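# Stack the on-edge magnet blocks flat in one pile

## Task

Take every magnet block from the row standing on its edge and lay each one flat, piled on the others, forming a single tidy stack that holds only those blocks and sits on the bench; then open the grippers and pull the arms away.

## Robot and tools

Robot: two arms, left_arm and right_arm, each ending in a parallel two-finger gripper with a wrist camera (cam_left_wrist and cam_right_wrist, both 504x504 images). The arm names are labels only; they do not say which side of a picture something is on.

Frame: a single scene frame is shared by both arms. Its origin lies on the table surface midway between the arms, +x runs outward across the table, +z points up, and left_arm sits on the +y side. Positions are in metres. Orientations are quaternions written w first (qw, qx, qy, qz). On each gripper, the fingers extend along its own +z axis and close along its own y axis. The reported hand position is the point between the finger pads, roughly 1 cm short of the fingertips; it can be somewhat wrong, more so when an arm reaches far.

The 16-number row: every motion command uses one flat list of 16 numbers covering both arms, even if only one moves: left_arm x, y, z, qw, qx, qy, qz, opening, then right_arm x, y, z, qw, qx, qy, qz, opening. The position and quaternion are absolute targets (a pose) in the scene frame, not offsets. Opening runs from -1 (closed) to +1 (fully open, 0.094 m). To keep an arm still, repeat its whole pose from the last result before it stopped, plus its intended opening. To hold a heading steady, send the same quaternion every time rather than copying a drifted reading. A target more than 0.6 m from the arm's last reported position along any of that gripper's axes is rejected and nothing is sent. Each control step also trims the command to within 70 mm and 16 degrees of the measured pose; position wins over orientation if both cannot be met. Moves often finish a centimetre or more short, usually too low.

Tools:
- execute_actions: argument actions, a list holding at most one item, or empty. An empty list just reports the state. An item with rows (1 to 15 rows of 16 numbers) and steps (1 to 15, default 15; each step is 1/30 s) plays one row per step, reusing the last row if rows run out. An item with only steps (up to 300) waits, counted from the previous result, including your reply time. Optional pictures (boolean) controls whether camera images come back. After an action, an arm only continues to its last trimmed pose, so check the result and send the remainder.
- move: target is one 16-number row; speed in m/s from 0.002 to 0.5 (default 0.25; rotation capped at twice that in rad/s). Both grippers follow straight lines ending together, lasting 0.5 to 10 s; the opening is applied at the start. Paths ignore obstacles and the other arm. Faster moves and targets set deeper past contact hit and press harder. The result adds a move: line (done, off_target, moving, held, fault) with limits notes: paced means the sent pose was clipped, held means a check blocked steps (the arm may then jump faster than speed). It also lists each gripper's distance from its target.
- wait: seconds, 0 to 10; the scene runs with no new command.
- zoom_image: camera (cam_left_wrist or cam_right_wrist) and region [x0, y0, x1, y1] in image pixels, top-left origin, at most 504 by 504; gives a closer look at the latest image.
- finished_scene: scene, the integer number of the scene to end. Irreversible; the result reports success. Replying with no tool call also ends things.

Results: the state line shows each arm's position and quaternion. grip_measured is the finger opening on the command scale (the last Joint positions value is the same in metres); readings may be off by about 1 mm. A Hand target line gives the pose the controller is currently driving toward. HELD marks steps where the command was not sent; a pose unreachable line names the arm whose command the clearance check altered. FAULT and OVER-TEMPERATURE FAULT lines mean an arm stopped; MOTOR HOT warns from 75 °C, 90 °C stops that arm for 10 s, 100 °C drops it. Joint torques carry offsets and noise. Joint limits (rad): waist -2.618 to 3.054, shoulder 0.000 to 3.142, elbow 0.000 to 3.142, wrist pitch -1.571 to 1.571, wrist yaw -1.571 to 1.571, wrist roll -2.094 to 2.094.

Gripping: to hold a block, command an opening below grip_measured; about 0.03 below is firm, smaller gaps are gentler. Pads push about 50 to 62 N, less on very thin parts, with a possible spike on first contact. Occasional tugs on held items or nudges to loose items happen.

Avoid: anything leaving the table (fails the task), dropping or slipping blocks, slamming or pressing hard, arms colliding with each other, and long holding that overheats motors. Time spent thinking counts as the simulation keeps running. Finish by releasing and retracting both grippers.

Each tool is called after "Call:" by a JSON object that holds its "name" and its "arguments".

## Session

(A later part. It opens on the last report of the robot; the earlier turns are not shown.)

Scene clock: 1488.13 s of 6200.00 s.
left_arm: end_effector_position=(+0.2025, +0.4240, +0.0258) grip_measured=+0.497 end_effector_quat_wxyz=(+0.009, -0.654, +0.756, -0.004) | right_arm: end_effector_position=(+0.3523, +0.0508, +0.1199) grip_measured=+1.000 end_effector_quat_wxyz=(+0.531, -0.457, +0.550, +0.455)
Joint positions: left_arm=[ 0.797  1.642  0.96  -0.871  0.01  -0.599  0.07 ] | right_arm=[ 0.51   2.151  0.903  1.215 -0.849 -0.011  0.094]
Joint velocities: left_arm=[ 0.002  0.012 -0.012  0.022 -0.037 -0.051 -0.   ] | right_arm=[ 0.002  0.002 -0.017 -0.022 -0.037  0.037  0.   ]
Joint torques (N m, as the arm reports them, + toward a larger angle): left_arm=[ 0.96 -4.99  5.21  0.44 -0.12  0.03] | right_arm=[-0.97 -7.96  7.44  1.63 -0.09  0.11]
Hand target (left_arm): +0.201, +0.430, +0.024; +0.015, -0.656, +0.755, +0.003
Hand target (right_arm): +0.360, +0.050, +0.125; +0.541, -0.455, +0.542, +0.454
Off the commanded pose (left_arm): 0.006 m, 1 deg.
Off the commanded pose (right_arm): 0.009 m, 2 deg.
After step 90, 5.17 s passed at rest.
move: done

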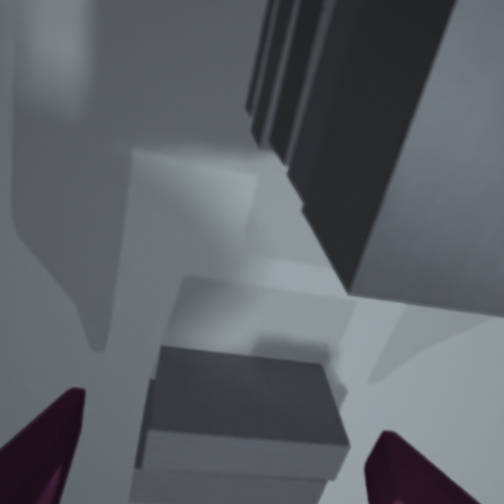

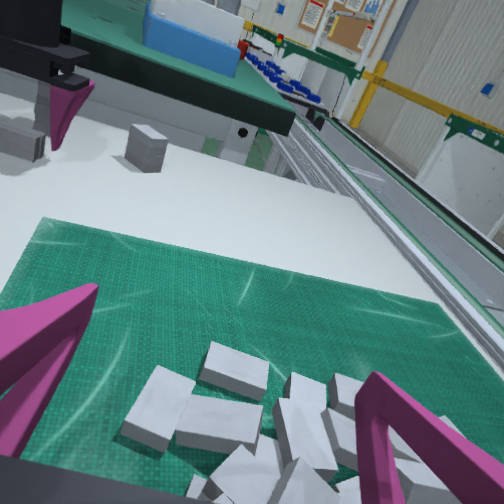

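Call:
{"name": "move", "arguments": {"target": [0.201,0.430,0.0205,0.015,-0.656,0.7547,0.003,0.5,0.36,0.05,0.125,0.542,-0.455,0.542,0.455,1], "speed": 0.02}}

Call:
{"name": "execute_actions", "arguments": {"actions": [{"rows":[[0.201,0.430,0.0205,0.015,-0.656,0.7547,0.003,0.35,0.36,0.05,0.125,0.542,-0.455,0.542,0.455,1],[0.201,0.430,0.0205,0.015,-0.656,0.7547,0.003,0.25,0.36,0.05,0.125,0.542,-0.455,0.542,0.455,1],[0.201,0.430,0.0205,0.015,-0.656,0.7547,0.003,0.15,0.36,0.05,0.125,0.542,-0.455,0.542,0.455,1],[0.201,0.430,0.0205,0.015,-0.656,0.7547,0.003,0.11,0.36,0.05,0.125,0.542,-0.455,0.542,0.455,1],[0.201,0.430,0.0205,0.015,-0.656,0.7547,0.003,0.08,0.36,0.05,0.125,0.542,-0.455,0.542,0.455,1],[0.201,0.430,0.0205,0.015,-0.656,0.7547,0.003,0.05,0.36,0.05,0.125,0.542,-0.455,0.542,0.455,1],[0.201,0.430,0.0205,0.015,-0.656,0.7547,0.003,0.02,0.36,0.05,0.125,0.542,-0.455,0.542,0.455,1],[0.201,0.430,0.0205,0.015,-0.656,0.7547,0.003,-0.01,0.36,0.05,0.125,0.542,-0.455,0.542,0.455,1],[0.201,0.430,0.0205,0.015,-0.656,0.7547,0.003,-0.04,0.36,0.05,0.125,0.542,-0.455,0.542,0.455,1],[0.201,0.430,0.0205,0.015,-0.656,0.7547,0.003,-0.06,0.36,0.05,0.125,0.542,-0.455,0.542,0.455,1],[0.201,0.430,0.0205,0.015,-0.656,0.7547,0.003,-0.08,0.36,0.05,0.125,0.542,-0.455,0.542,0.455,1],[0.201,0.430,0.0205,0.015,-0.656,0.7547,0.003,-0.10,0.36,0.05,0.125,0.542,-0.455,0.542,0.455,1],[0.201,0.430,0.0205,0.015,-0.656,0.7547,0.003,-0.12,0.36,0.05,0.125,0.542,-0.455,0.542,0.455,1],[0.201,0.430,0.0205,0.015,-0.656,0.7547,0.003,-0.13,0.36,0.05,0.125,0.542,-0.455,0.542,0.455,1],[0.201,0.430,0.0205,0.015,-0.656,0.7547,0.003,-0.14,0.36,0.05,0.125,0.542,-0.455,0.542,0.455,1]],"steps":15}], "pictures": false}}

Call:
{"name": "wait", "arguments": {"seconds": 0.6}}

Scene clock: 1500.40 s of 6200.00 s.
left_arm: end_effector_position=(+0.2029, +0.4244, +0.0239) grip_measured=+0.497 end_effector_quat_wxyz=(+0.012, -0.654, +0.756, -0.004) | right_arm: end_effector_position=(+0.3523, +0.0508, +0.1199) grip_measured=+1.000 end_effector_quat_wxyz=(+0.531, -0.457, +0.550, +0.455)
Joint positions: left_arm=[ 0.797  1.642  0.952 -0.857  0.01  -0.599  0.07 ] | right_arm=[ 0.51   2.151  0.903  1.215 -0.849 -0.011  0.094]
Joint velocities: left_arm=[-0.002 -0.012  0.007  0.051 -0.022 -0.066  0.001] | right_arm=[ 0.012 -0.007 -0.002  0.007  0.051 -0.037  0.   ]
Joint torques (N m, as the arm reports them, + toward a larger angle): left_arm=[ 1.01 -4.5   5.19  0.46 -0.11  0.02] | right_arm=[-0.93 -8.03  7.35  1.6  -0.11  0.11]
Hand target (left_arm): +0.201, +0.430, +0.021; +0.015, -0.656, +0.755, +0.003
Hand target (right_arm): +0.360, +0.050, +0.125; +0.541, -0.455, +0.542, +0.454
Off the commanded pose (left_arm): 0.007 m, 1 deg.
Off the commanded pose (right_arm): 0.009 m, 2 deg.
After step 90, 8.30 s passed at rest.
move: done

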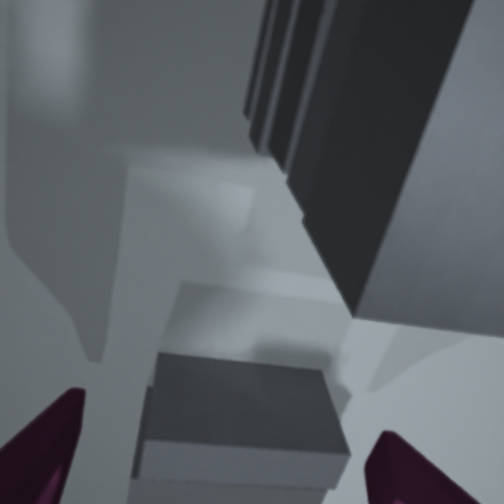

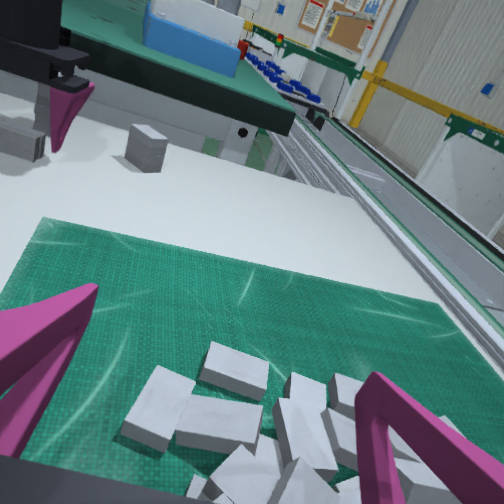

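Scene clock: 1500.90 s of 6200.00 s.
left_arm: end_effector_position=(+0.2031, +0.4247, +0.0239) grip_measured=-0.111 end_effector_quat_wxyz=(+0.013, -0.654, +0.756, -0.003) | right_arm: end_effector_position=(+0.3523, +0.0508, +0.1199) grip_measured=+1.000 end_effector_quat_wxyz=(+0.531, -0.457, +0.550, +0.455)
Joint positions: left_arm=[ 0.797  1.642  0.952 -0.855  0.009 -0.599  0.042] | right_arm=[ 0.51   2.151  0.903  1.215 -0.849 -0.011  0.094]
Joint velocities: left_arm=[-0.002 -0.022 -0.012 -0.051 -0.007  0.051 -0.001] | right_arm=[ 0.007 -0.007 -0.002  0.037 -0.007  0.022  0.   ]
Joint torques (N m, as the arm reports them, + toward a larger angle): left_arm=[ 0.92 -4.68  5.19  0.47 -0.11  0.02] | right_arm=[-0.96 -8.    7.44  1.59 -0.09  0.1 ]
Hand target (left_arm): +0.201, +0.430, +0.021; +0.015, -0.656, +0.755, +0.003
Hand target (right_arm): +0.360, +0.050, +0.125; +0.541, -0.455, +0.542, +0.454
Off the commanded pose (left_arm): 0.007 m, 1 deg.
Off the commanded pose (right_arm): 0.009 m, 2 deg.
Steps of this call (steps 1 to 15: all 15 steps of this action). Readings (end_effector_position):
1: left_arm (+0.2029, +0.4245, +0.0239) | right_arm (+0.3523, +0.0508, +0.1199)
2: left_arm (+0.2029, +0.4245, +0.0239) | right_arm (+0.3523, +0.0508, +0.1199)
4: left_arm (+0.2030, +0.4245, +0.0239) | right_arm (+0.3523, +0.0508, +0.1199)
8: left_arm (+0.2031, +0.4246, +0.0239) | right_arm (+0.3523, +0.0508, +0.1199)
15: the state above

Scene clock: 1501.50 s of 6200.00 s.
left_arm: end_effector_position=(+0.2031, +0.4247, +0.0239) grip_measured=-0.111 end_effector_quat_wxyz=(+0.013, -0.654, +0.756, -0.003) | right_arm: end_effector_position=(+0.3523, +0.0508, +0.1199) grip_measured=+1.000 end_effector_quat_wxyz=(+0.531, -0.457, +0.550, +0.455)
Joint positions: left_arm=[ 0.797  1.642  0.952 -0.855  0.009 -0.599  0.042] | right_arm=[ 0.51   2.151  0.903  1.215 -0.849 -0.011  0.094]
Joint velocities: left_arm=[-0.002 -0.002 -0.022 -0.095 -0.037 -0.037 -0.   ] | right_arm=[ 0.017 -0.002 -0.002  0.037 -0.007 -0.022  0.   ]
Joint torques (N m, as the arm reports them, + toward a larger angle): left_arm=[ 0.86 -4.6   5.24  0.46 -0.12  0.02] | right_arm=[-0.93 -7.98  7.37  1.59 -0.08  0.09]
Hand target (left_arm): +0.201, +0.430, +0.021; +0.015, -0.656, +0.755, +0.003
Hand target (right_arm): +0.360, +0.050, +0.125; +0.541, -0.455, +0.542, +0.454
Off the commanded pose (left_arm): 0.007 m, 1 deg.
Off the commanded pose (right_arm): 0.009 m, 2 deg.
Steps of this call (steps 1 to 18: nothing new was sent). Readings (end_effector_position):
1: left_arm (+0.2031, +0.4247, +0.0239) | right_arm (+0.3523, +0.0508, +0.1199)
2: left_arm (+0.2031, +0.4247, +0.0239) | right_arm (+0.3523, +0.0508, +0.1199)
4: left_arm (+0.2031, +0.4247, +0.0239) | right_arm (+0.3523, +0.0508, +0.1199)
8: left_arm (+0.2031, +0.4247, +0.0239) | right_arm (+0.3523, +0.0508, +0.1199)
18: the state above

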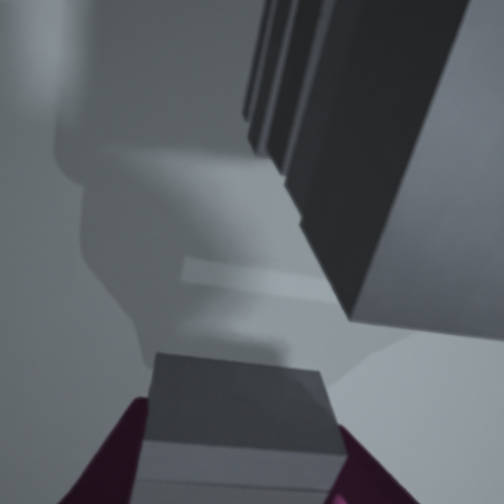

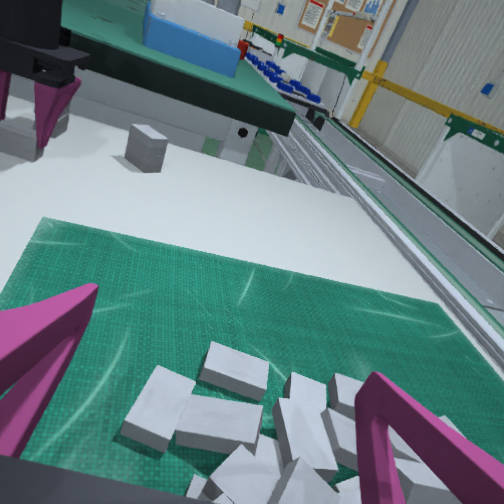

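Call:
{"name": "move", "arguments": {"target": [0.201,0.428,0.105,0.015,-0.656,0.7547,0.003,-0.14,0.36,0.05,0.125,0.542,-0.455,0.542,0.455,1], "speed": 0.12}}

Call:
{"name": "move", "arguments": {"target": [0.317,0.376,0.095,0.016,-0.216,0.976,0.004,-0.14,0.36,0.05,0.125,0.542,-0.455,0.542,0.455,1], "speed": 0.25}}

Call:
{"name": "move", "arguments": {"target": [0.317,0.376,0.036,0.016,-0.216,0.976,0.004,-0.14,0.36,0.05,0.125,0.542,-0.455,0.542,0.455,1], "speed": 0.08}}

Scene clock: 1510.80 s of 6200.00 s.
left_arm: end_effector_position=(+0.1994, +0.4207, +0.0895) grip_measured=-0.111 end_effector_quat_wxyz=(-0.008, -0.654, +0.756, -0.006) | right_arm: end_effector_position=(+0.3523, +0.0508, +0.1199) grip_measured=+1.000 end_effector_quat_wxyz=(+0.531, -0.457, +0.550, +0.455)
Joint positions: left_arm=[ 0.797  1.581  1.163 -1.169  0.009 -0.599  0.042] | right_arm=[ 0.51   2.151  0.903  1.215 -0.849 -0.011  0.094]
Joint velocities: left_arm=[-0.007  0.007 -0.002 -0.051 -0.051  0.037  0.002] | right_arm=[-0.017 -0.002  0.007  0.022  0.007  0.037  0.   ]
Joint torques (N m, as the arm reports them, + toward a larger angle): left_arm=[ 0.46 -7.58  8.6   0.08 -0.11 -0.01] | right_arm=[-0.98 -8.    7.36  1.59 -0.08  0.12]
Hand target (left_arm): +0.201, +0.427, +0.105; +0.015, -0.656, +0.755, +0.003
Hand target (right_arm): +0.360, +0.050, +0.125; +0.541, -0.455, +0.542, +0.454
Off the commanded pose (left_arm): 0.017 m, 3 deg.
Off the commanded pose (right_arm): 0.009 m, 2 deg.
After step 90, 5.03 s passed at rest.
move: off_target (left_arm)

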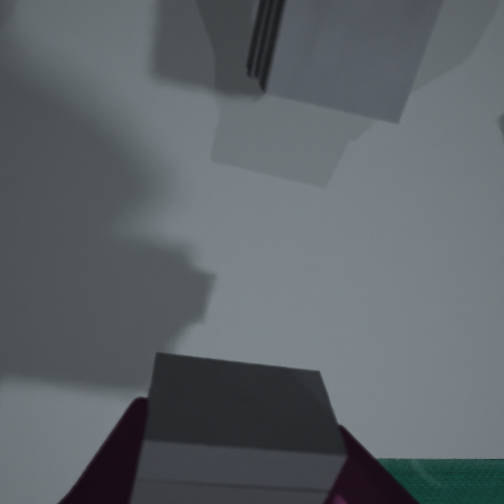

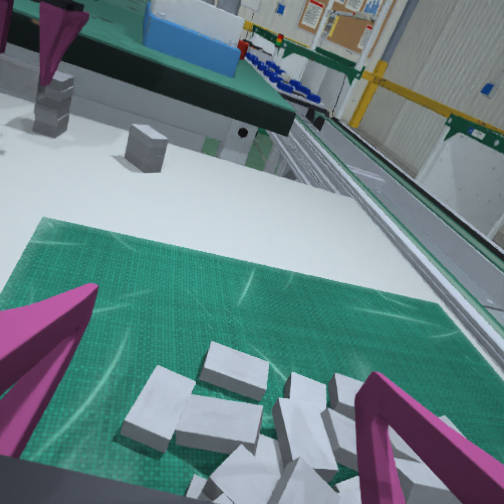

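Scene clock: 1513.30 s of 6200.00 s.
left_arm: end_effector_position=(+0.3057, +0.3715, +0.0843) grip_measured=-0.111 end_effector_quat_wxyz=(-0.005, -0.225, +0.974, -0.004) | right_arm: end_effector_position=(+0.3523, +0.0508, +0.1199) grip_measured=+1.000 end_effector_quat_wxyz=(+0.531, -0.457, +0.550, +0.455)
Joint positions: left_arm=[ 0.442  1.79   1.376 -1.169  0.005  0.018  0.042] | right_arm=[ 0.51   2.151  0.903  1.215 -0.849 -0.011  0.094]
Joint velocities: left_arm=[ 0.007  0.002  0.002  0.007 -0.037  0.081  0.   ] | right_arm=[-0.012 -0.027  0.017 -0.051 -0.051 -0.007  0.   ]
Joint torques (N m, as the arm reports them, + toward a larger angle): left_arm=[-0.82 -7.44  8.97  0.31 -0.09  0.  ] | right_arm=[-0.93 -7.97  7.38  1.61 -0.09  0.1 ]
Hand target (left_arm): +0.317, +0.376, +0.095; +0.017, -0.216, +0.976, +0.007
Hand target (right_arm): +0.360, +0.050, +0.125; +0.541, -0.455, +0.542, +0.454
Off the commanded pose (left_arm): 0.016 m, 3 deg.
Off the commanded pose (right_arm): 0.009 m, 2 deg.
move: off_target (left_arm)

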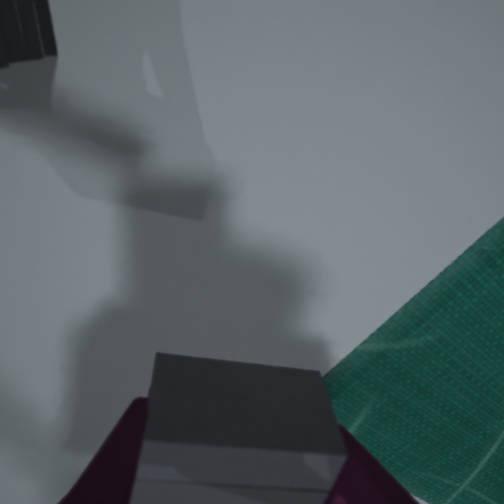

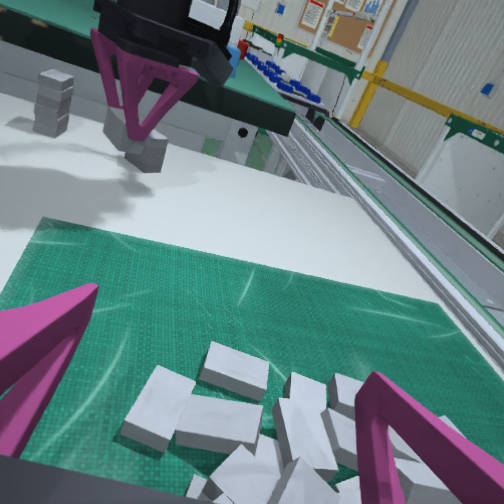

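Scene clock: 1514.47 s of 6200.00 s.
left_arm: end_effector_position=(+0.3100, +0.3737, +0.0323) grip_measured=-0.111 end_effector_quat_wxyz=(+0.000, -0.222, +0.975, -0.003) | right_arm: end_effector_position=(+0.3523, +0.0508, +0.1199) grip_measured=+1.000 end_effector_quat_wxyz=(+0.531, -0.457, +0.550, +0.455)
Joint positions: left_arm=[ 0.442  1.85   1.238 -0.96   0.005  0.023  0.042] | right_arm=[ 0.51   2.151  0.903  1.215 -0.849 -0.011  0.094]
Joint velocities: left_arm=[ 0.007  0.012 -0.007  0.022  0.007 -0.081 -0.   ] | right_arm=[ 0.002 -0.002 -0.017 -0.007 -0.037  0.051  0.   ]
Joint torques (N m, as the arm reports them, + toward a larger angle): left_arm=[-0.55 -7.98  5.93  0.43 -0.07  0.03] | right_arm=[-0.97 -7.98  7.38  1.59 -0.1   0.11]
Hand target (left_arm): +0.317, +0.376, +0.036; +0.016, -0.216, +0.976, +0.004
Hand target (right_arm): +0.360, +0.050, +0.125; +0.541, -0.455, +0.542, +0.454
Off the commanded pose (left_arm): 0.008 m, 2 deg.
Off the commanded pose (right_arm): 0.009 m, 2 deg.
move: done

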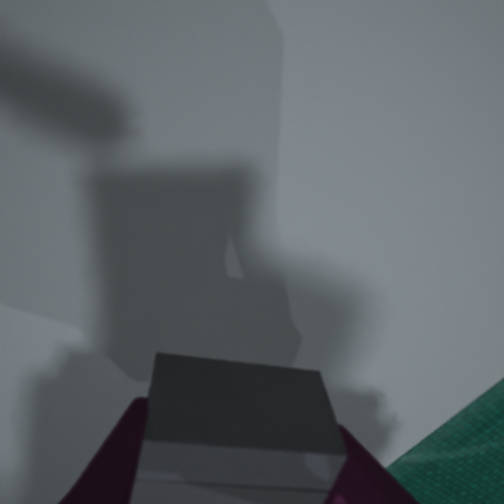

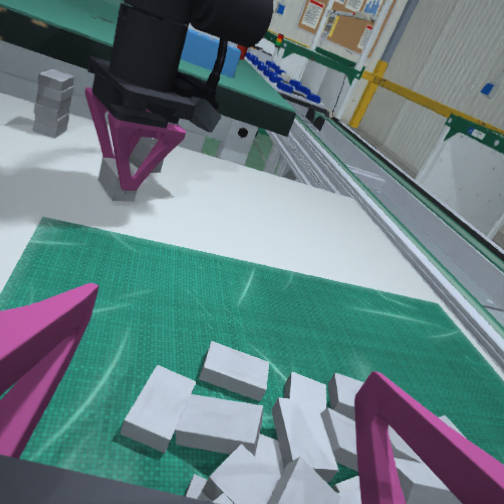

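Call:
{"name": "move", "arguments": {"target": [0.317,0.376,0.0275,0.016,-0.216,0.976,0.004,-0.14,0.36,0.05,0.125,0.542,-0.455,0.542,0.455,1], "speed": 0.02}}

Call:
{"name": "zoom_image", "arguments": {"camera": "cam_right_wrist", "region": [70, 100, 190, 220]}}

Scene clock: 1518.10 s of 6200.00 s.
left_arm: end_effector_position=(+0.3110, +0.3742, +0.0280) grip_measured=-0.111 end_effector_quat_wxyz=(+0.006, -0.222, +0.975, -0.001) | right_arm: end_effector_position=(+0.3523, +0.0508, +0.1199) grip_measured=+1.000 end_effector_quat_wxyz=(+0.531, -0.457, +0.550, +0.455)
Joint positions: left_arm=[ 0.442  1.85   1.219 -0.929  0.005  0.023  0.042] | right_arm=[ 0.51   2.151  0.903  1.215 -0.849 -0.011  0.094]
Joint velocities: left_arm=[-0.012  0.007 -0.002 -0.022  0.022  0.066 -0.001] | right_arm=[ 0.007  0.002  0.012 -0.037  0.022 -0.022  0.   ]
Joint torques (N m, as the arm reports them, + toward a larger angle): left_arm=[-0.58 -7.04  5.78  0.5  -0.06  0.02] | right_arm=[-0.98 -7.97  7.43  1.59 -0.09  0.1 ]
Hand target (left_arm): +0.317, +0.376, +0.027; +0.016, -0.216, +0.976, +0.004
Hand target (right_arm): +0.360, +0.050, +0.125; +0.541, -0.455, +0.542, +0.454
Off the commanded pose (left_arm): 0.006 m, 1 deg.
Off the commanded pose (right_arm): 0.009 m, 2 deg.
move: done

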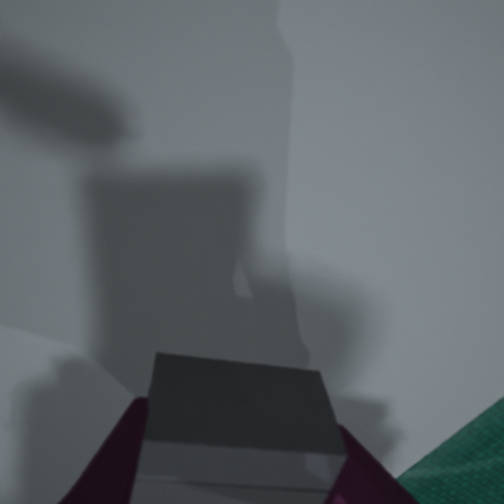

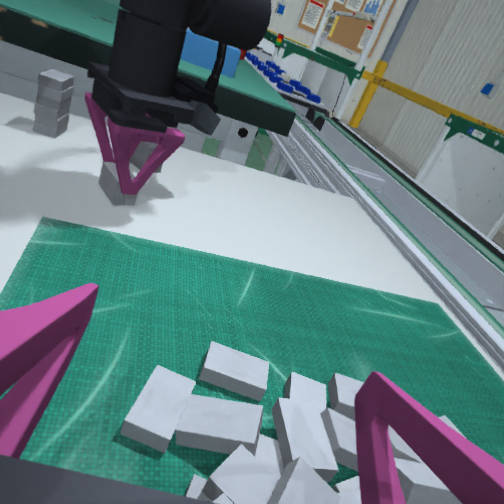

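Region (70, 100, 190, 220) of cam_right_wrist's 504x504 image, scaled by 4.200, with more detail than that image has.

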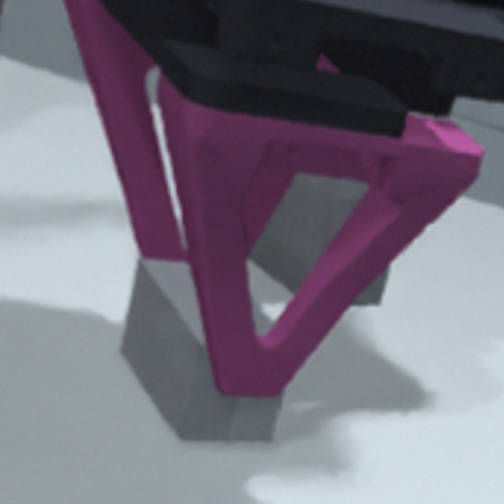

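Call:
{"name": "move", "arguments": {"target": [0.317,0.376,0.0225,0.016,-0.216,0.976,0.004,-0.14,0.36,0.05,0.125,0.542,-0.455,0.542,0.455,1], "speed": 0.015}}

Call:
{"name": "execute_actions", "arguments": {"actions": [{"rows":[[0.317,0.376,0.0225,0.016,-0.216,0.976,0.004,-0.10,0.36,0.05,0.125,0.542,-0.455,0.542,0.455,1],[0.317,0.376,0.0225,0.016,-0.216,0.976,0.004,-0.07,0.36,0.05,0.125,0.542,-0.455,0.542,0.455,1],[0.317,0.376,0.0225,0.016,-0.216,0.976,0.004,-0.04,0.36,0.05,0.125,0.542,-0.455,0.542,0.455,1],[0.317,0.376,0.0225,0.016,-0.216,0.976,0.004,0.0,0.36,0.05,0.125,0.542,-0.455,0.542,0.455,1],[0.317,0.376,0.0225,0.016,-0.216,0.976,0.004,0.08,0.36,0.05,0.125,0.542,-0.455,0.542,0.455,1],[0.317,0.376,0.0225,0.016,-0.216,0.976,0.004,0.18,0.36,0.05,0.125,0.542,-0.455,0.542,0.455,1],[0.317,0.376,0.0225,0.016,-0.216,0.976,0.004,0.28,0.36,0.05,0.125,0.542,-0.455,0.542,0.455,1]],"steps":12}]}}

Call:
{"name": "zoom_image", "arguments": {"camera": "cam_right_wrist", "region": [70, 100, 190, 220]}}

Scene clock: 1524.10 s of 6200.00 s.
left_arm: end_effector_position=(+0.3110, +0.3742, +0.0242) grip_measured=-0.111 end_effector_quat_wxyz=(+0.003, -0.222, +0.975, -0.002) | right_arm: end_effector_position=(+0.3523, +0.0508, +0.1199) grip_measured=+1.000 end_effector_quat_wxyz=(+0.531, -0.457, +0.550, +0.455)
Joint positions: left_arm=[ 0.442  1.86   1.216 -0.922  0.005  0.024  0.042] | right_arm=[ 0.51   2.151  0.903  1.215 -0.849 -0.011  0.094]
Joint velocities: left_arm=[-0.002  0.012 -0.017  0.037  0.007 -0.022  0.001] | right_arm=[ 0.002  0.002 -0.002 -0.007 -0.037 -0.051  0.   ]
Joint torques (N m, as the arm reports them, + toward a larger angle): left_arm=[-0.74 -7.29  4.98  0.58 -0.03  0.05] | right_arm=[-0.92 -7.98  7.32  1.61 -0.1   0.13]
Hand target (left_arm): +0.317, +0.376, +0.023; +0.016, -0.216, +0.976, +0.004
Hand target (right_arm): +0.360, +0.050, +0.125; +0.541, -0.455, +0.542, +0.454
Off the commanded pose (left_arm): 0.007 m, 2 deg.
Off the commanded pose (right_arm): 0.009 m, 2 deg.
After step 90, 1.90 s passed at rest.
move: done

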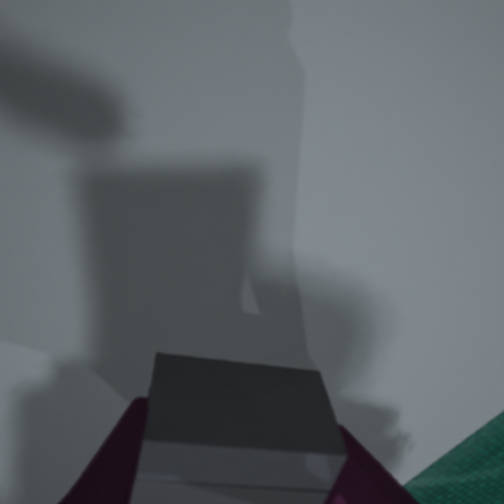

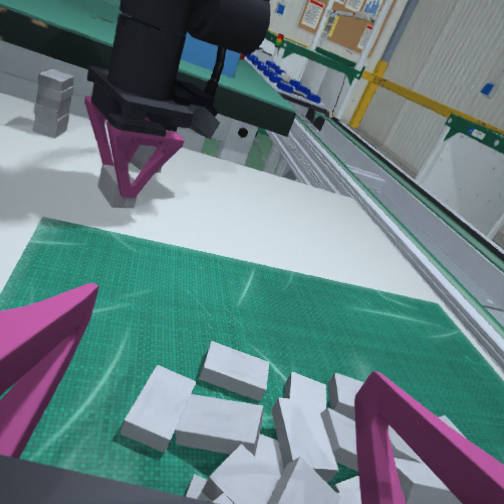

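Scene clock: 1524.50 s of 6200.00 s.
left_arm: end_effector_position=(+0.3137, +0.3756, +0.0242) grip_measured=+0.277 end_effector_quat_wxyz=(+0.009, -0.222, +0.975, -0.000) | right_arm: end_effector_position=(+0.3523, +0.0508, +0.1199) grip_measured=+1.000 end_effector_quat_wxyz=(+0.531, -0.457, +0.550, +0.455)
Joint positions: left_arm=[ 0.442  1.86   1.216 -0.909  0.005  0.024  0.06 ] | right_arm=[ 0.51   2.151  0.903  1.215 -0.849 -0.011  0.094]
Joint velocities: left_arm=[ 0.012 -0.002 -0.002  0.051  0.022 -0.022  0.001] | right_arm=[ 0.002 -0.012  0.002  0.022  0.037 -0.051  0.   ]
Joint torques (N m, as the arm reports them, + toward a larger angle): left_arm=[-0.67 -7.3   4.98  0.46 -0.03  0.02] | right_arm=[-0.92 -7.96  7.31  1.6  -0.09  0.11]
Hand target (left_arm): +0.317, +0.376, +0.022; +0.016, -0.216, +0.976, +0.004
Hand target (right_arm): +0.360, +0.050, +0.125; +0.541, -0.455, +0.542, +0.454
Off the commanded pose (left_arm): 0.004 m, 1 deg.
Off the commanded pose (right_arm): 0.009 m, 2 deg.
Steps of this call (steps 1 to 12: all 12 steps of this action). Readings (end_effector_position):
1: left_arm (+0.3110, +0.3742, +0.0242) | right_arm (+0.3523, +0.0508, +0.1199)
2: left_arm (+0.3110, +0.3742, +0.0242) | right_arm (+0.3523, +0.0508, +0.1199)
4: left_arm (+0.3118, +0.3746, +0.0242) | right_arm (+0.3523, +0.0508, +0.1199)
8: left_arm (+0.3132, +0.3753, +0.0242) | right_arm (+0.3523, +0.0508, +0.1199)
12: the state above

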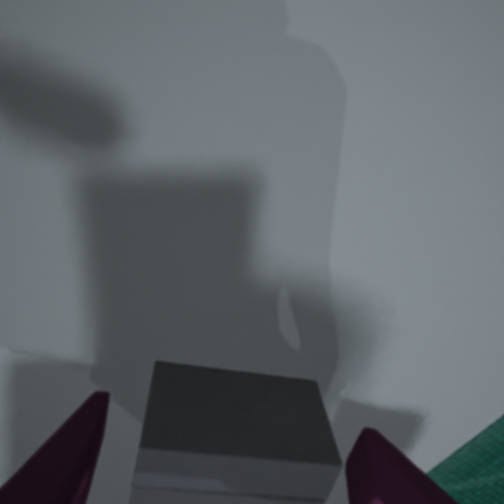

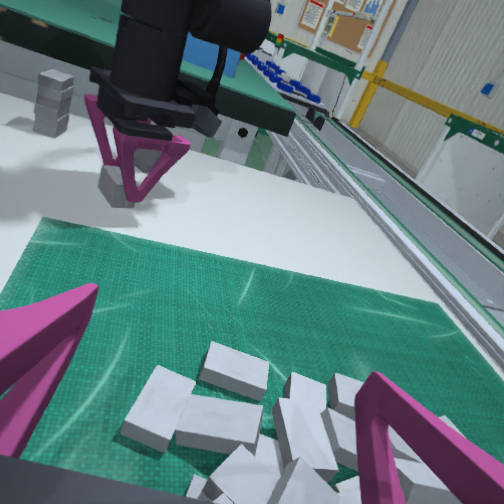

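Region (70, 100, 190, 220) of cam_right_wrist's 504x504 image, scaled by 4.200, with more detail than that image has.

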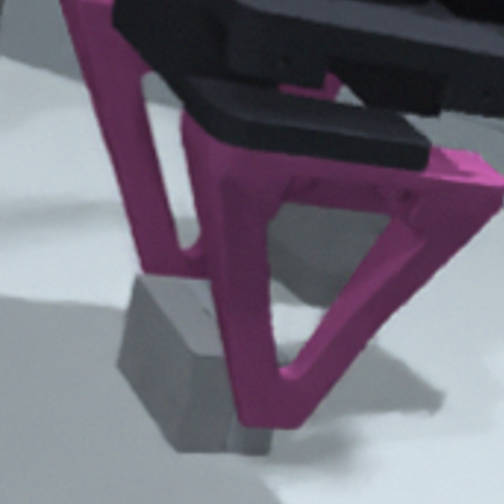

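Call:
{"name": "move", "arguments": {"target": [0.3145,0.376,0.031,-0.2522,-0.2165,0.9414,-0.058,0.28,0.36,0.05,0.125,0.542,-0.455,0.542,0.455,1], "speed": 0.15}}

Call:
{"name": "move", "arguments": {"target": [0.3145,0.376,0.026,-0.245,-0.217,0.943,-0.058,0.28,0.36,0.05,0.125,0.542,-0.455,0.542,0.455,1], "speed": 0.02}}

Call:
{"name": "zoom_image", "arguments": {"camera": "cam_right_wrist", "region": [70, 100, 190, 220]}}

Scene clock: 1532.37 s of 6200.00 s.
left_arm: end_effector_position=(+0.3098, +0.3748, +0.0236) grip_measured=+0.278 end_effector_quat_wxyz=(-0.241, -0.217, +0.944, -0.060) | right_arm: end_effector_position=(+0.3523, +0.0508, +0.1199) grip_measured=+1.000 end_effector_quat_wxyz=(+0.531, -0.457, +0.550, +0.455)
Joint positions: left_arm=[ 0.442  2.343  1.836 -1.566 -0.001  0.019  0.06 ] | right_arm=[ 0.51   2.151  0.903  1.215 -0.849 -0.011  0.094]
Joint velocities: left_arm=[-0.007  0.027 -0.022  0.022 -0.051  0.037 -0.001] | right_arm=[-0.012  0.012 -0.022  0.066 -0.022 -0.007  0.   ]
Joint torques (N m, as the arm reports them, + toward a larger angle): left_arm=[ -0.9  -10.85   7.29  -0.76  -0.13  -0.1 ] | right_arm=[-0.88 -7.92  7.37  1.6  -0.09  0.08]
Hand target (left_arm): +0.314, +0.376, +0.031; -0.237, -0.215, +0.946, -0.051
Hand target (right_arm): +0.360, +0.050, +0.125; +0.541, -0.455, +0.542, +0.454
Off the commanded pose (left_arm): 0.009 m, 1 deg.
Off the commanded pose (right_arm): 0.009 m, 2 deg.
joint sent to its limit (left arm) — the command would take joint 4 (wrist pitch) past its lower limit, so that joint was sent only as far as its limit.
After step 90, 2.60 s passed at rest.
move: done

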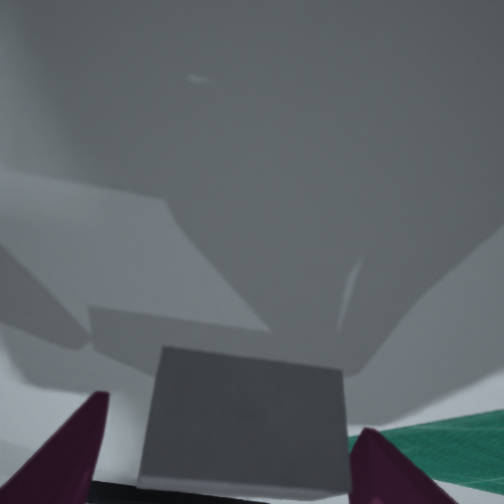

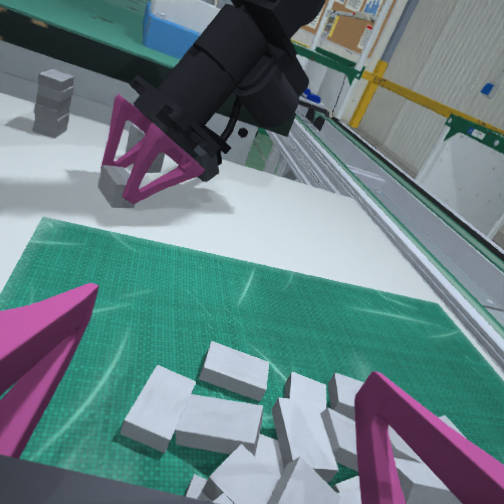

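Scene clock: 1533.27 s of 6200.00 s.
left_arm: end_effector_position=(+0.3105, +0.3752, +0.0195) grip_measured=+0.278 end_effector_quat_wxyz=(-0.246, -0.217, +0.943, -0.061) | right_arm: end_effector_position=(+0.3523, +0.0508, +0.1199) grip_measured=+1.000 end_effector_quat_wxyz=(+0.531, -0.457, +0.550, +0.455)
Joint positions: left_arm=[ 0.442  2.361  1.847 -1.568 -0.001  0.019  0.06 ] | right_arm=[ 0.51   2.151  0.903  1.215 -0.849 -0.011  0.094]
Joint velocities: left_arm=[ 0.017  0.007 -0.007  0.051 -0.007  0.051  0.   ] | right_arm=[-0.012  0.007 -0.002 -0.066  0.066 -0.007  0.   ]
Joint torques (N m, as the arm reports them, + toward a larger angle): left_arm=[ -0.49 -10.78   7.18  -0.77  -0.04  -0.09] | right_arm=[-1.02 -7.95  7.39  1.6  -0.12  0.09]
Hand target (left_arm): +0.314, +0.376, +0.026; -0.241, -0.217, +0.944, -0.057
Hand target (right_arm): +0.360, +0.050, +0.125; +0.541, -0.455, +0.542, +0.454
Off the commanded pose (left_arm): 0.008 m, 0 deg.
Off the commanded pose (right_arm): 0.009 m, 2 deg.
joint sent to its limit (left arm) — the command would take joint 4 (wrist pitch) past its lower limit, so that joint was sent only as far as its limit.
move: done

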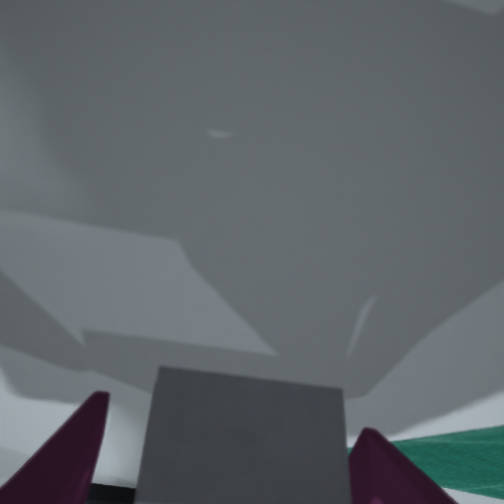

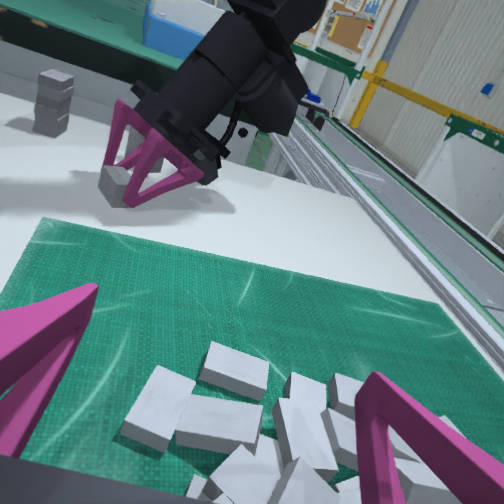

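Region (70, 100, 190, 220) of cam_right_wrist's 504x504 image, scaled by 4.200, with more detail than that image has.

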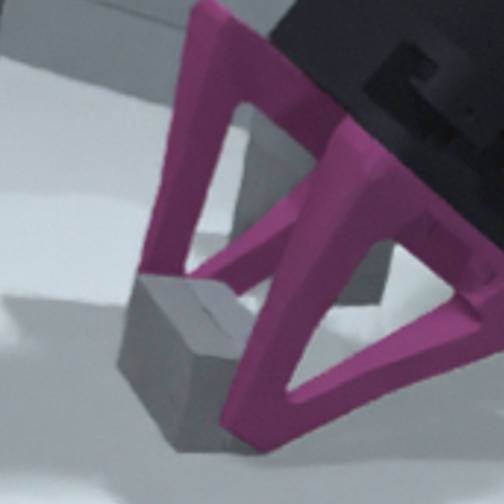

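Call:
{"name": "execute_actions", "arguments": {"actions": [{"rows":[[0.3145,0.376,0.026,-0.245,-0.217,0.943,-0.058,0.18,0.36,0.05,0.125,0.542,-0.455,0.542,0.455,1],[0.3145,0.376,0.026,-0.245,-0.217,0.943,-0.058,0.1,0.36,0.05,0.125,0.542,-0.455,0.542,0.455,1],[0.3145,0.376,0.026,-0.245,-0.217,0.943,-0.058,0.05,0.36,0.05,0.125,0.542,-0.455,0.542,0.455,1],[0.3145,0.376,0.026,-0.245,-0.217,0.943,-0.058,0.02,0.36,0.05,0.125,0.542,-0.455,0.542,0.455,1],[0.3145,0.376,0.026,-0.245,-0.217,0.943,-0.058,-0.01,0.36,0.05,0.125,0.542,-0.455,0.542,0.455,1],[0.3145,0.376,0.026,-0.245,-0.217,0.943,-0.058,-0.04,0.36,0.05,0.125,0.542,-0.455,0.542,0.455,1],[0.3145,0.376,0.026,-0.245,-0.217,0.943,-0.058,-0.06,0.36,0.05,0.125,0.542,-0.455,0.542,0.455,1],[0.3145,0.376,0.026,-0.245,-0.217,0.943,-0.058,-0.08,0.36,0.05,0.125,0.542,-0.455,0.542,0.455,1],[0.3145,0.376,0.026,-0.245,-0.217,0.943,-0.058,-0.10,0.36,0.05,0.125,0.542,-0.455,0.542,0.455,1],[0.3145,0.376,0.026,-0.245,-0.217,0.943,-0.058,-0.12,0.36,0.05,0.125,0.542,-0.455,0.542,0.455,1],[0.3145,0.376,0.026,-0.245,-0.217,0.943,-0.058,-0.13,0.36,0.05,0.125,0.542,-0.455,0.542,0.455,1],[0.3145,0.376,0.026,-0.245,-0.217,0.943,-0.058,-0.14,0.36,0.05,0.125,0.542,-0.455,0.542,0.455,1]],"steps":15}], "pictures": false}}

Call:
{"name": "wait", "arguments": {"seconds": 0.5}}

Call:
{"name": "move", "arguments": {"target": [0.3145,0.378,0.075,-0.2,-0.22,0.953,-0.045,-0.14,0.36,0.05,0.125,0.542,-0.455,0.542,0.455,1], "speed": 0.06}}

Call:
{"name": "zoom_image", "arguments": {"camera": "cam_right_wrist", "region": [60, 60, 220, 220]}}

Scene clock: 1548.87 s of 6200.00 s.
left_arm: end_effector_position=(+0.3105, +0.3751, +0.0195) grip_measured=-0.109 end_effector_quat_wxyz=(-0.246, -0.217, +0.943, -0.061) | right_arm: end_effector_position=(+0.3523, +0.0508, +0.1199) grip_measured=+1.000 end_effector_quat_wxyz=(+0.531, -0.457, +0.550, +0.455)
Joint positions: left_arm=[ 0.442  2.361  1.847 -1.568 -0.     0.018  0.042] | right_arm=[ 0.51   2.151  0.903  1.215 -0.849 -0.011  0.094]
Joint velocities: left_arm=[-0.017 -0.002  0.002 -0.007 -0.022 -0.051 -0.   ] | right_arm=[-0.002 -0.007 -0.017 -0.007  0.022 -0.007  0.   ]
Joint torques (N m, as the arm reports them, + toward a larger angle): left_arm=[ -0.56 -10.78   7.23  -0.77  -0.01  -0.05] | right_arm=[-0.99 -7.98  7.32  1.6  -0.09  0.1 ]
Hand target (left_arm): +0.314, +0.376, +0.026; -0.241, -0.217, +0.944, -0.057
Hand target (right_arm): +0.360, +0.050, +0.125; +0.541, -0.455, +0.542, +0.454
Off the commanded pose (left_arm): 0.008 m, 0 deg.
Off the commanded pose (right_arm): 0.009 m, 2 deg.
joint sent to its limit (left arm) — the command would take joint 4 (wrist pitch) past its lower limit, so that joint was sent only as far as its limit.
Steps of this call (steps 1 to 90: nothing new was sent; then 12.10 s passed at rest; steps 91 to 105: all 15 steps of this action). Readings (end_effector_position):
91: left_arm (+0.3105, +0.3752, +0.0195) | right_arm (+0.3523, +0.0508, +0.1199)
92: left_arm (+0.3105, +0.3752, +0.0195) | right_arm (+0.3523, +0.0508, +0.1199)
94: left_arm (+0.3105, +0.3752, +0.0195) | right_arm (+0.3523, +0.0508, +0.1199)
98: left_arm (+0.3105, +0.3752, +0.0195) | right_arm (+0.3523, +0.0508, +0.1199)
105: the state above

Scene clock: 1549.37 s of 6200.00 s.
left_arm: end_effector_position=(+0.3105, +0.3751, +0.0195) grip_measured=-0.109 end_effector_quat_wxyz=(-0.246, -0.217, +0.943, -0.061) | right_arm: end_effector_position=(+0.3523, +0.0508, +0.1199) grip_measured=+1.000 end_effector_quat_wxyz=(+0.531, -0.457, +0.550, +0.455)
Joint positions: left_arm=[ 0.442  2.361  1.847 -1.568 -0.     0.018  0.042] | right_arm=[ 0.51   2.151  0.903  1.215 -0.849 -0.011  0.094]
Joint velocities: left_arm=[-0.022 -0.017 -0.012 -0.066 -0.007 -0.022 -0.001] | right_arm=[ 0.037 -0.002  0.002  0.037 -0.007  0.051  0.   ]
Joint torques (N m, as the arm reports them, + toward a larger angle): left_arm=[ -0.45 -10.75   7.14  -0.78  -0.04  -0.07] | right_arm=[-1.   -7.98  7.42  1.6  -0.07  0.09]
Hand target (left_arm): +0.314, +0.376, +0.026; -0.241, -0.217, +0.944, -0.057
Hand target (right_arm): +0.360, +0.050, +0.125; +0.541, -0.455, +0.542, +0.454
Off the commanded pose (left_arm): 0.008 m, 0 deg.
Off the commanded pose (right_arm): 0.009 m, 2 deg.
Steps of this call (steps 1 to 15: nothing new was sent). Readings (end_effector_position):
1: left_arm (+0.3105, +0.3751, +0.0195) | right_arm (+0.3523, +0.0508, +0.1199)
2: left_arm (+0.3105, +0.3751, +0.0195) | right_arm (+0.3523, +0.0508, +0.1199)
4: left_arm (+0.3105, +0.3751, +0.0195) | right_arm (+0.3523, +0.0508, +0.1199)
8: left_arm (+0.3105, +0.3751, +0.0195) | right_arm (+0.3523, +0.0508, +0.1199)
15: the state above

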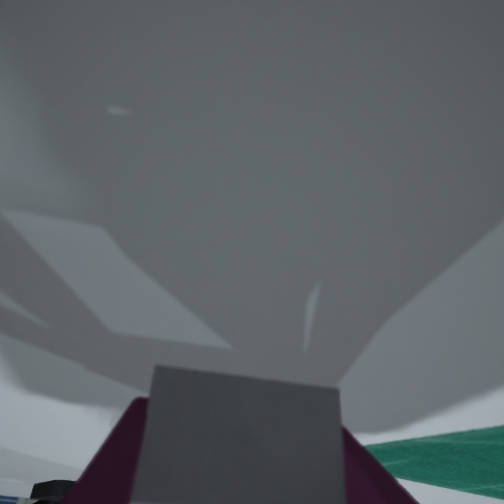

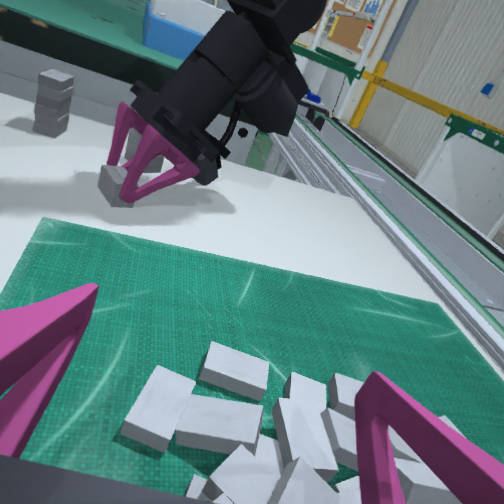

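Scene clock: 1550.87 s of 6200.00 s.
left_arm: end_effector_position=(+0.3171, +0.3785, +0.0607) grip_measured=-0.109 end_effector_quat_wxyz=(-0.186, -0.220, +0.956, -0.046) | right_arm: end_effector_position=(+0.3523, +0.0508, +0.1199) grip_measured=+1.000 end_effector_quat_wxyz=(+0.531, -0.457, +0.550, +0.455)
Joint positions: left_arm=[ 0.442  2.224  1.834 -1.568 -0.     0.018  0.042] | right_arm=[ 0.51   2.151  0.903  1.215 -0.849 -0.011  0.094]
Joint velocities: left_arm=[ 0.007 -0.007  0.007 -0.022  0.007  0.022 -0.001] | right_arm=[-0.007 -0.007 -0.012 -0.051  0.007 -0.037  0.   ]
Joint torques (N m, as the arm reports them, + toward a larger angle): left_arm=[ -0.18 -13.04   5.01  -0.58  -0.07  -0.08] | right_arm=[-0.9  -7.99  7.36  1.62 -0.12  0.13]
Hand target (left_arm): +0.314, +0.378, +0.074; -0.179, -0.222, +0.958, -0.040
Hand target (right_arm): +0.360, +0.050, +0.125; +0.541, -0.455, +0.542, +0.454
Off the commanded pose (left_arm): 0.015 m, 2 deg.
Off the commanded pose (right_arm): 0.009 m, 2 deg.
joint sent to its limit (left arm) — the command would take joint 4 (wrist pitch) past its lower limit, so that joint was sent only as far as its limit.
move: off_target (left_arm)

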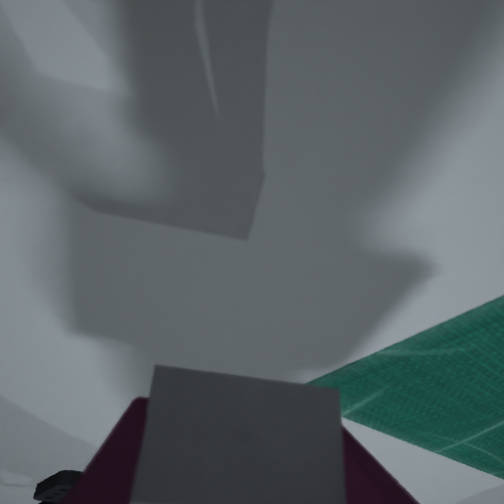

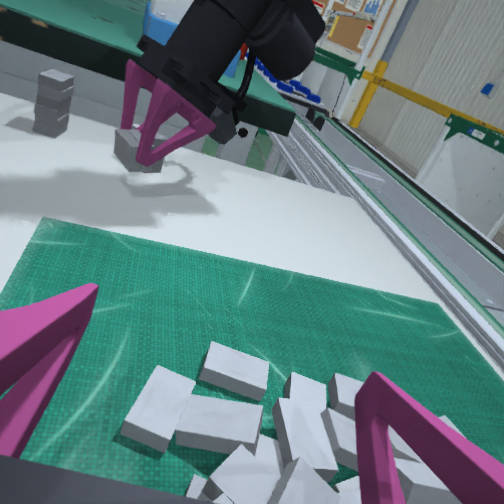

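Region (60, 60, 220, 220) of cam_right_wrist's 504x504 image, scaled by 3.150, with more detail than that image has.

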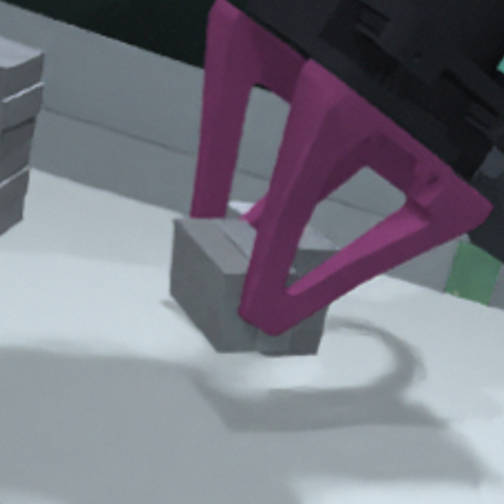

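Call:
{"name": "move", "arguments": {"target": [0.315,0.40,0.13,-0.164,-0.25,0.953,-0.04,-0.14,0.36,0.05,0.125,0.542,-0.455,0.542,0.455,1], "speed": 0.15}}

Call:
{"name": "move", "arguments": {"target": [0.326,0.487,0.12,0.525,-0.284,0.780,0.191,-0.14,0.36,0.05,0.125,0.542,-0.455,0.542,0.455,1], "speed": 0.2}}

Call:
{"name": "zoom_image", "arguments": {"camera": "cam_right_wrist", "region": [90, 50, 210, 180]}}

Scene clock: 1559.93 s of 6200.00 s.
left_arm: end_effector_position=(+0.3142, +0.3945, +0.1142) grip_measured=-0.109 end_effector_quat_wxyz=(-0.106, -0.247, +0.963, -0.029) | right_arm: end_effector_position=(+0.3523, +0.0508, +0.1199) grip_measured=+1.000 end_effector_quat_wxyz=(+0.531, -0.457, +0.550, +0.455)
Joint positions: left_arm=[ 0.488  2.056  1.834 -1.569 -0.     0.016  0.042] | right_arm=[ 0.51   2.151  0.903  1.215 -0.849 -0.011  0.094]
Joint velocities: left_arm=[ 0.007  0.007 -0.007  0.037  0.007  0.051 -0.   ] | right_arm=[ 0.007 -0.037  0.002  0.037 -0.066  0.007  0.   ]
Joint torques (N m, as the arm reports them, + toward a larger angle): left_arm=[  0.6  -10.96   8.22  -0.3   -0.06  -0.07] | right_arm=[-0.92 -7.97  7.42  1.59 -0.1   0.11]
Hand target (left_arm): +0.314, +0.399, +0.129; -0.089, -0.254, +0.963, -0.020
Hand target (right_arm): +0.360, +0.050, +0.125; +0.541, -0.455, +0.542, +0.454
Off the commanded pose (left_arm): 0.017 m, 7 deg.
Off the commanded pose (right_arm): 0.009 m, 2 deg.
joint sent to its limit (left arm) — the command would take joint 4 (wrist pitch) past its lower limit, so that joint was sent only as far as its limit.
After step 90, 5.20 s passed at rest.
move: off_target (left_arm)

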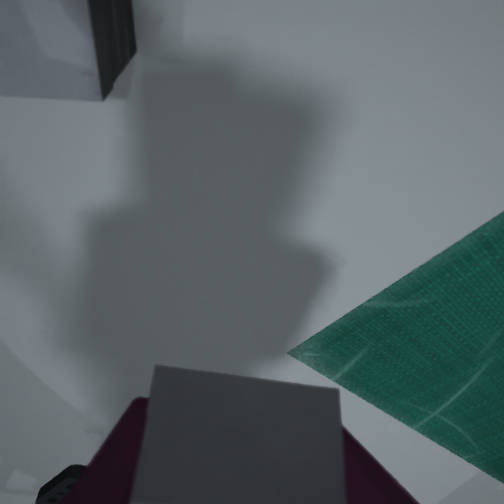

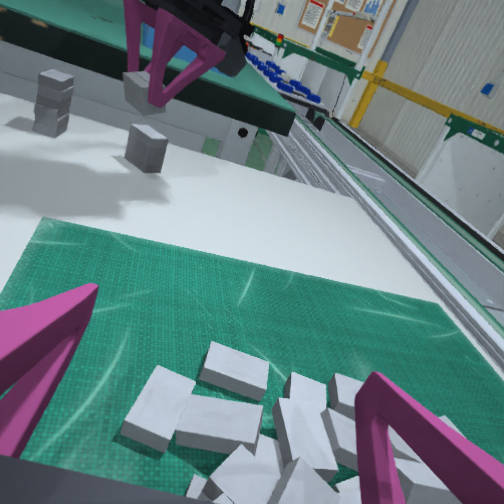

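Scene clock: 1564.20 s of 6200.00 s.
left_arm: end_effector_position=(+0.3207, +0.4791, +0.0974) grip_measured=-0.109 end_effector_quat_wxyz=(+0.491, -0.296, +0.801, +0.174) | right_arm: end_effector_position=(+0.3523, +0.0508, +0.1199) grip_measured=+1.000 end_effector_quat_wxyz=(+0.531, -0.457, +0.550, +0.455)
Joint positions: left_arm=[ 0.668  1.445  0.47   0.499  0.003 -0.013  0.042] | right_arm=[ 0.51   2.151  0.903  1.215 -0.849 -0.011  0.094]
Joint velocities: left_arm=[ 0.012 -0.002 -0.002  0.007  0.007  0.007 -0.   ] | right_arm=[-0.007 -0.007 -0.012 -0.037  0.037  0.066  0.   ]
Joint torques (N m, as the arm reports them, + toward a larger angle): left_arm=[ 0.9  -4.3   6.83  2.26  0.07 -0.08] | right_arm=[-0.95 -7.92  7.38  1.6  -0.09  0.11]
Hand target (left_arm): +0.327, +0.488, +0.118; +0.525, -0.292, +0.778, +0.184
Hand target (right_arm): +0.360, +0.050, +0.125; +0.541, -0.455, +0.542, +0.454
Off the commanded pose (left_arm): 0.025 m, 5 deg.
Off the commanded pose (right_arm): 0.009 m, 2 deg.
move: off_target (left_arm)

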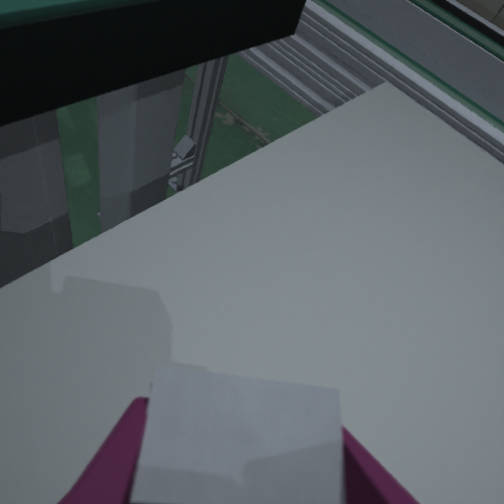

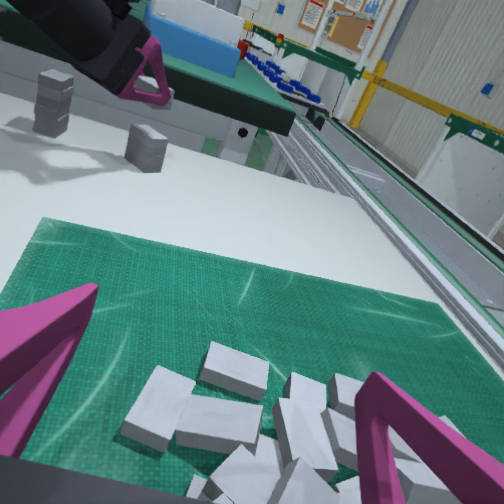

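Region (90, 50, 210, 180) of cam_right_wrist's 504x504 image, scaled by 3.877, with more detail than that image has; it fills the left 465 columns of this view, and the rest is white.

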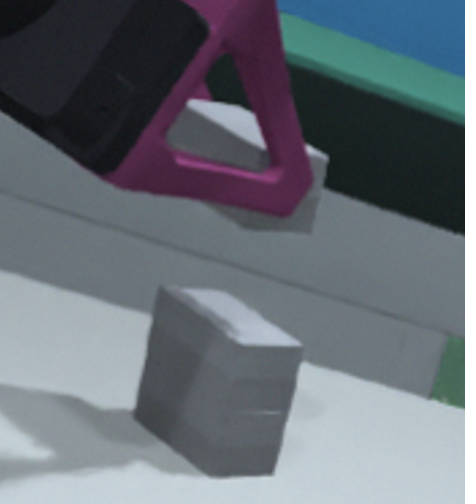

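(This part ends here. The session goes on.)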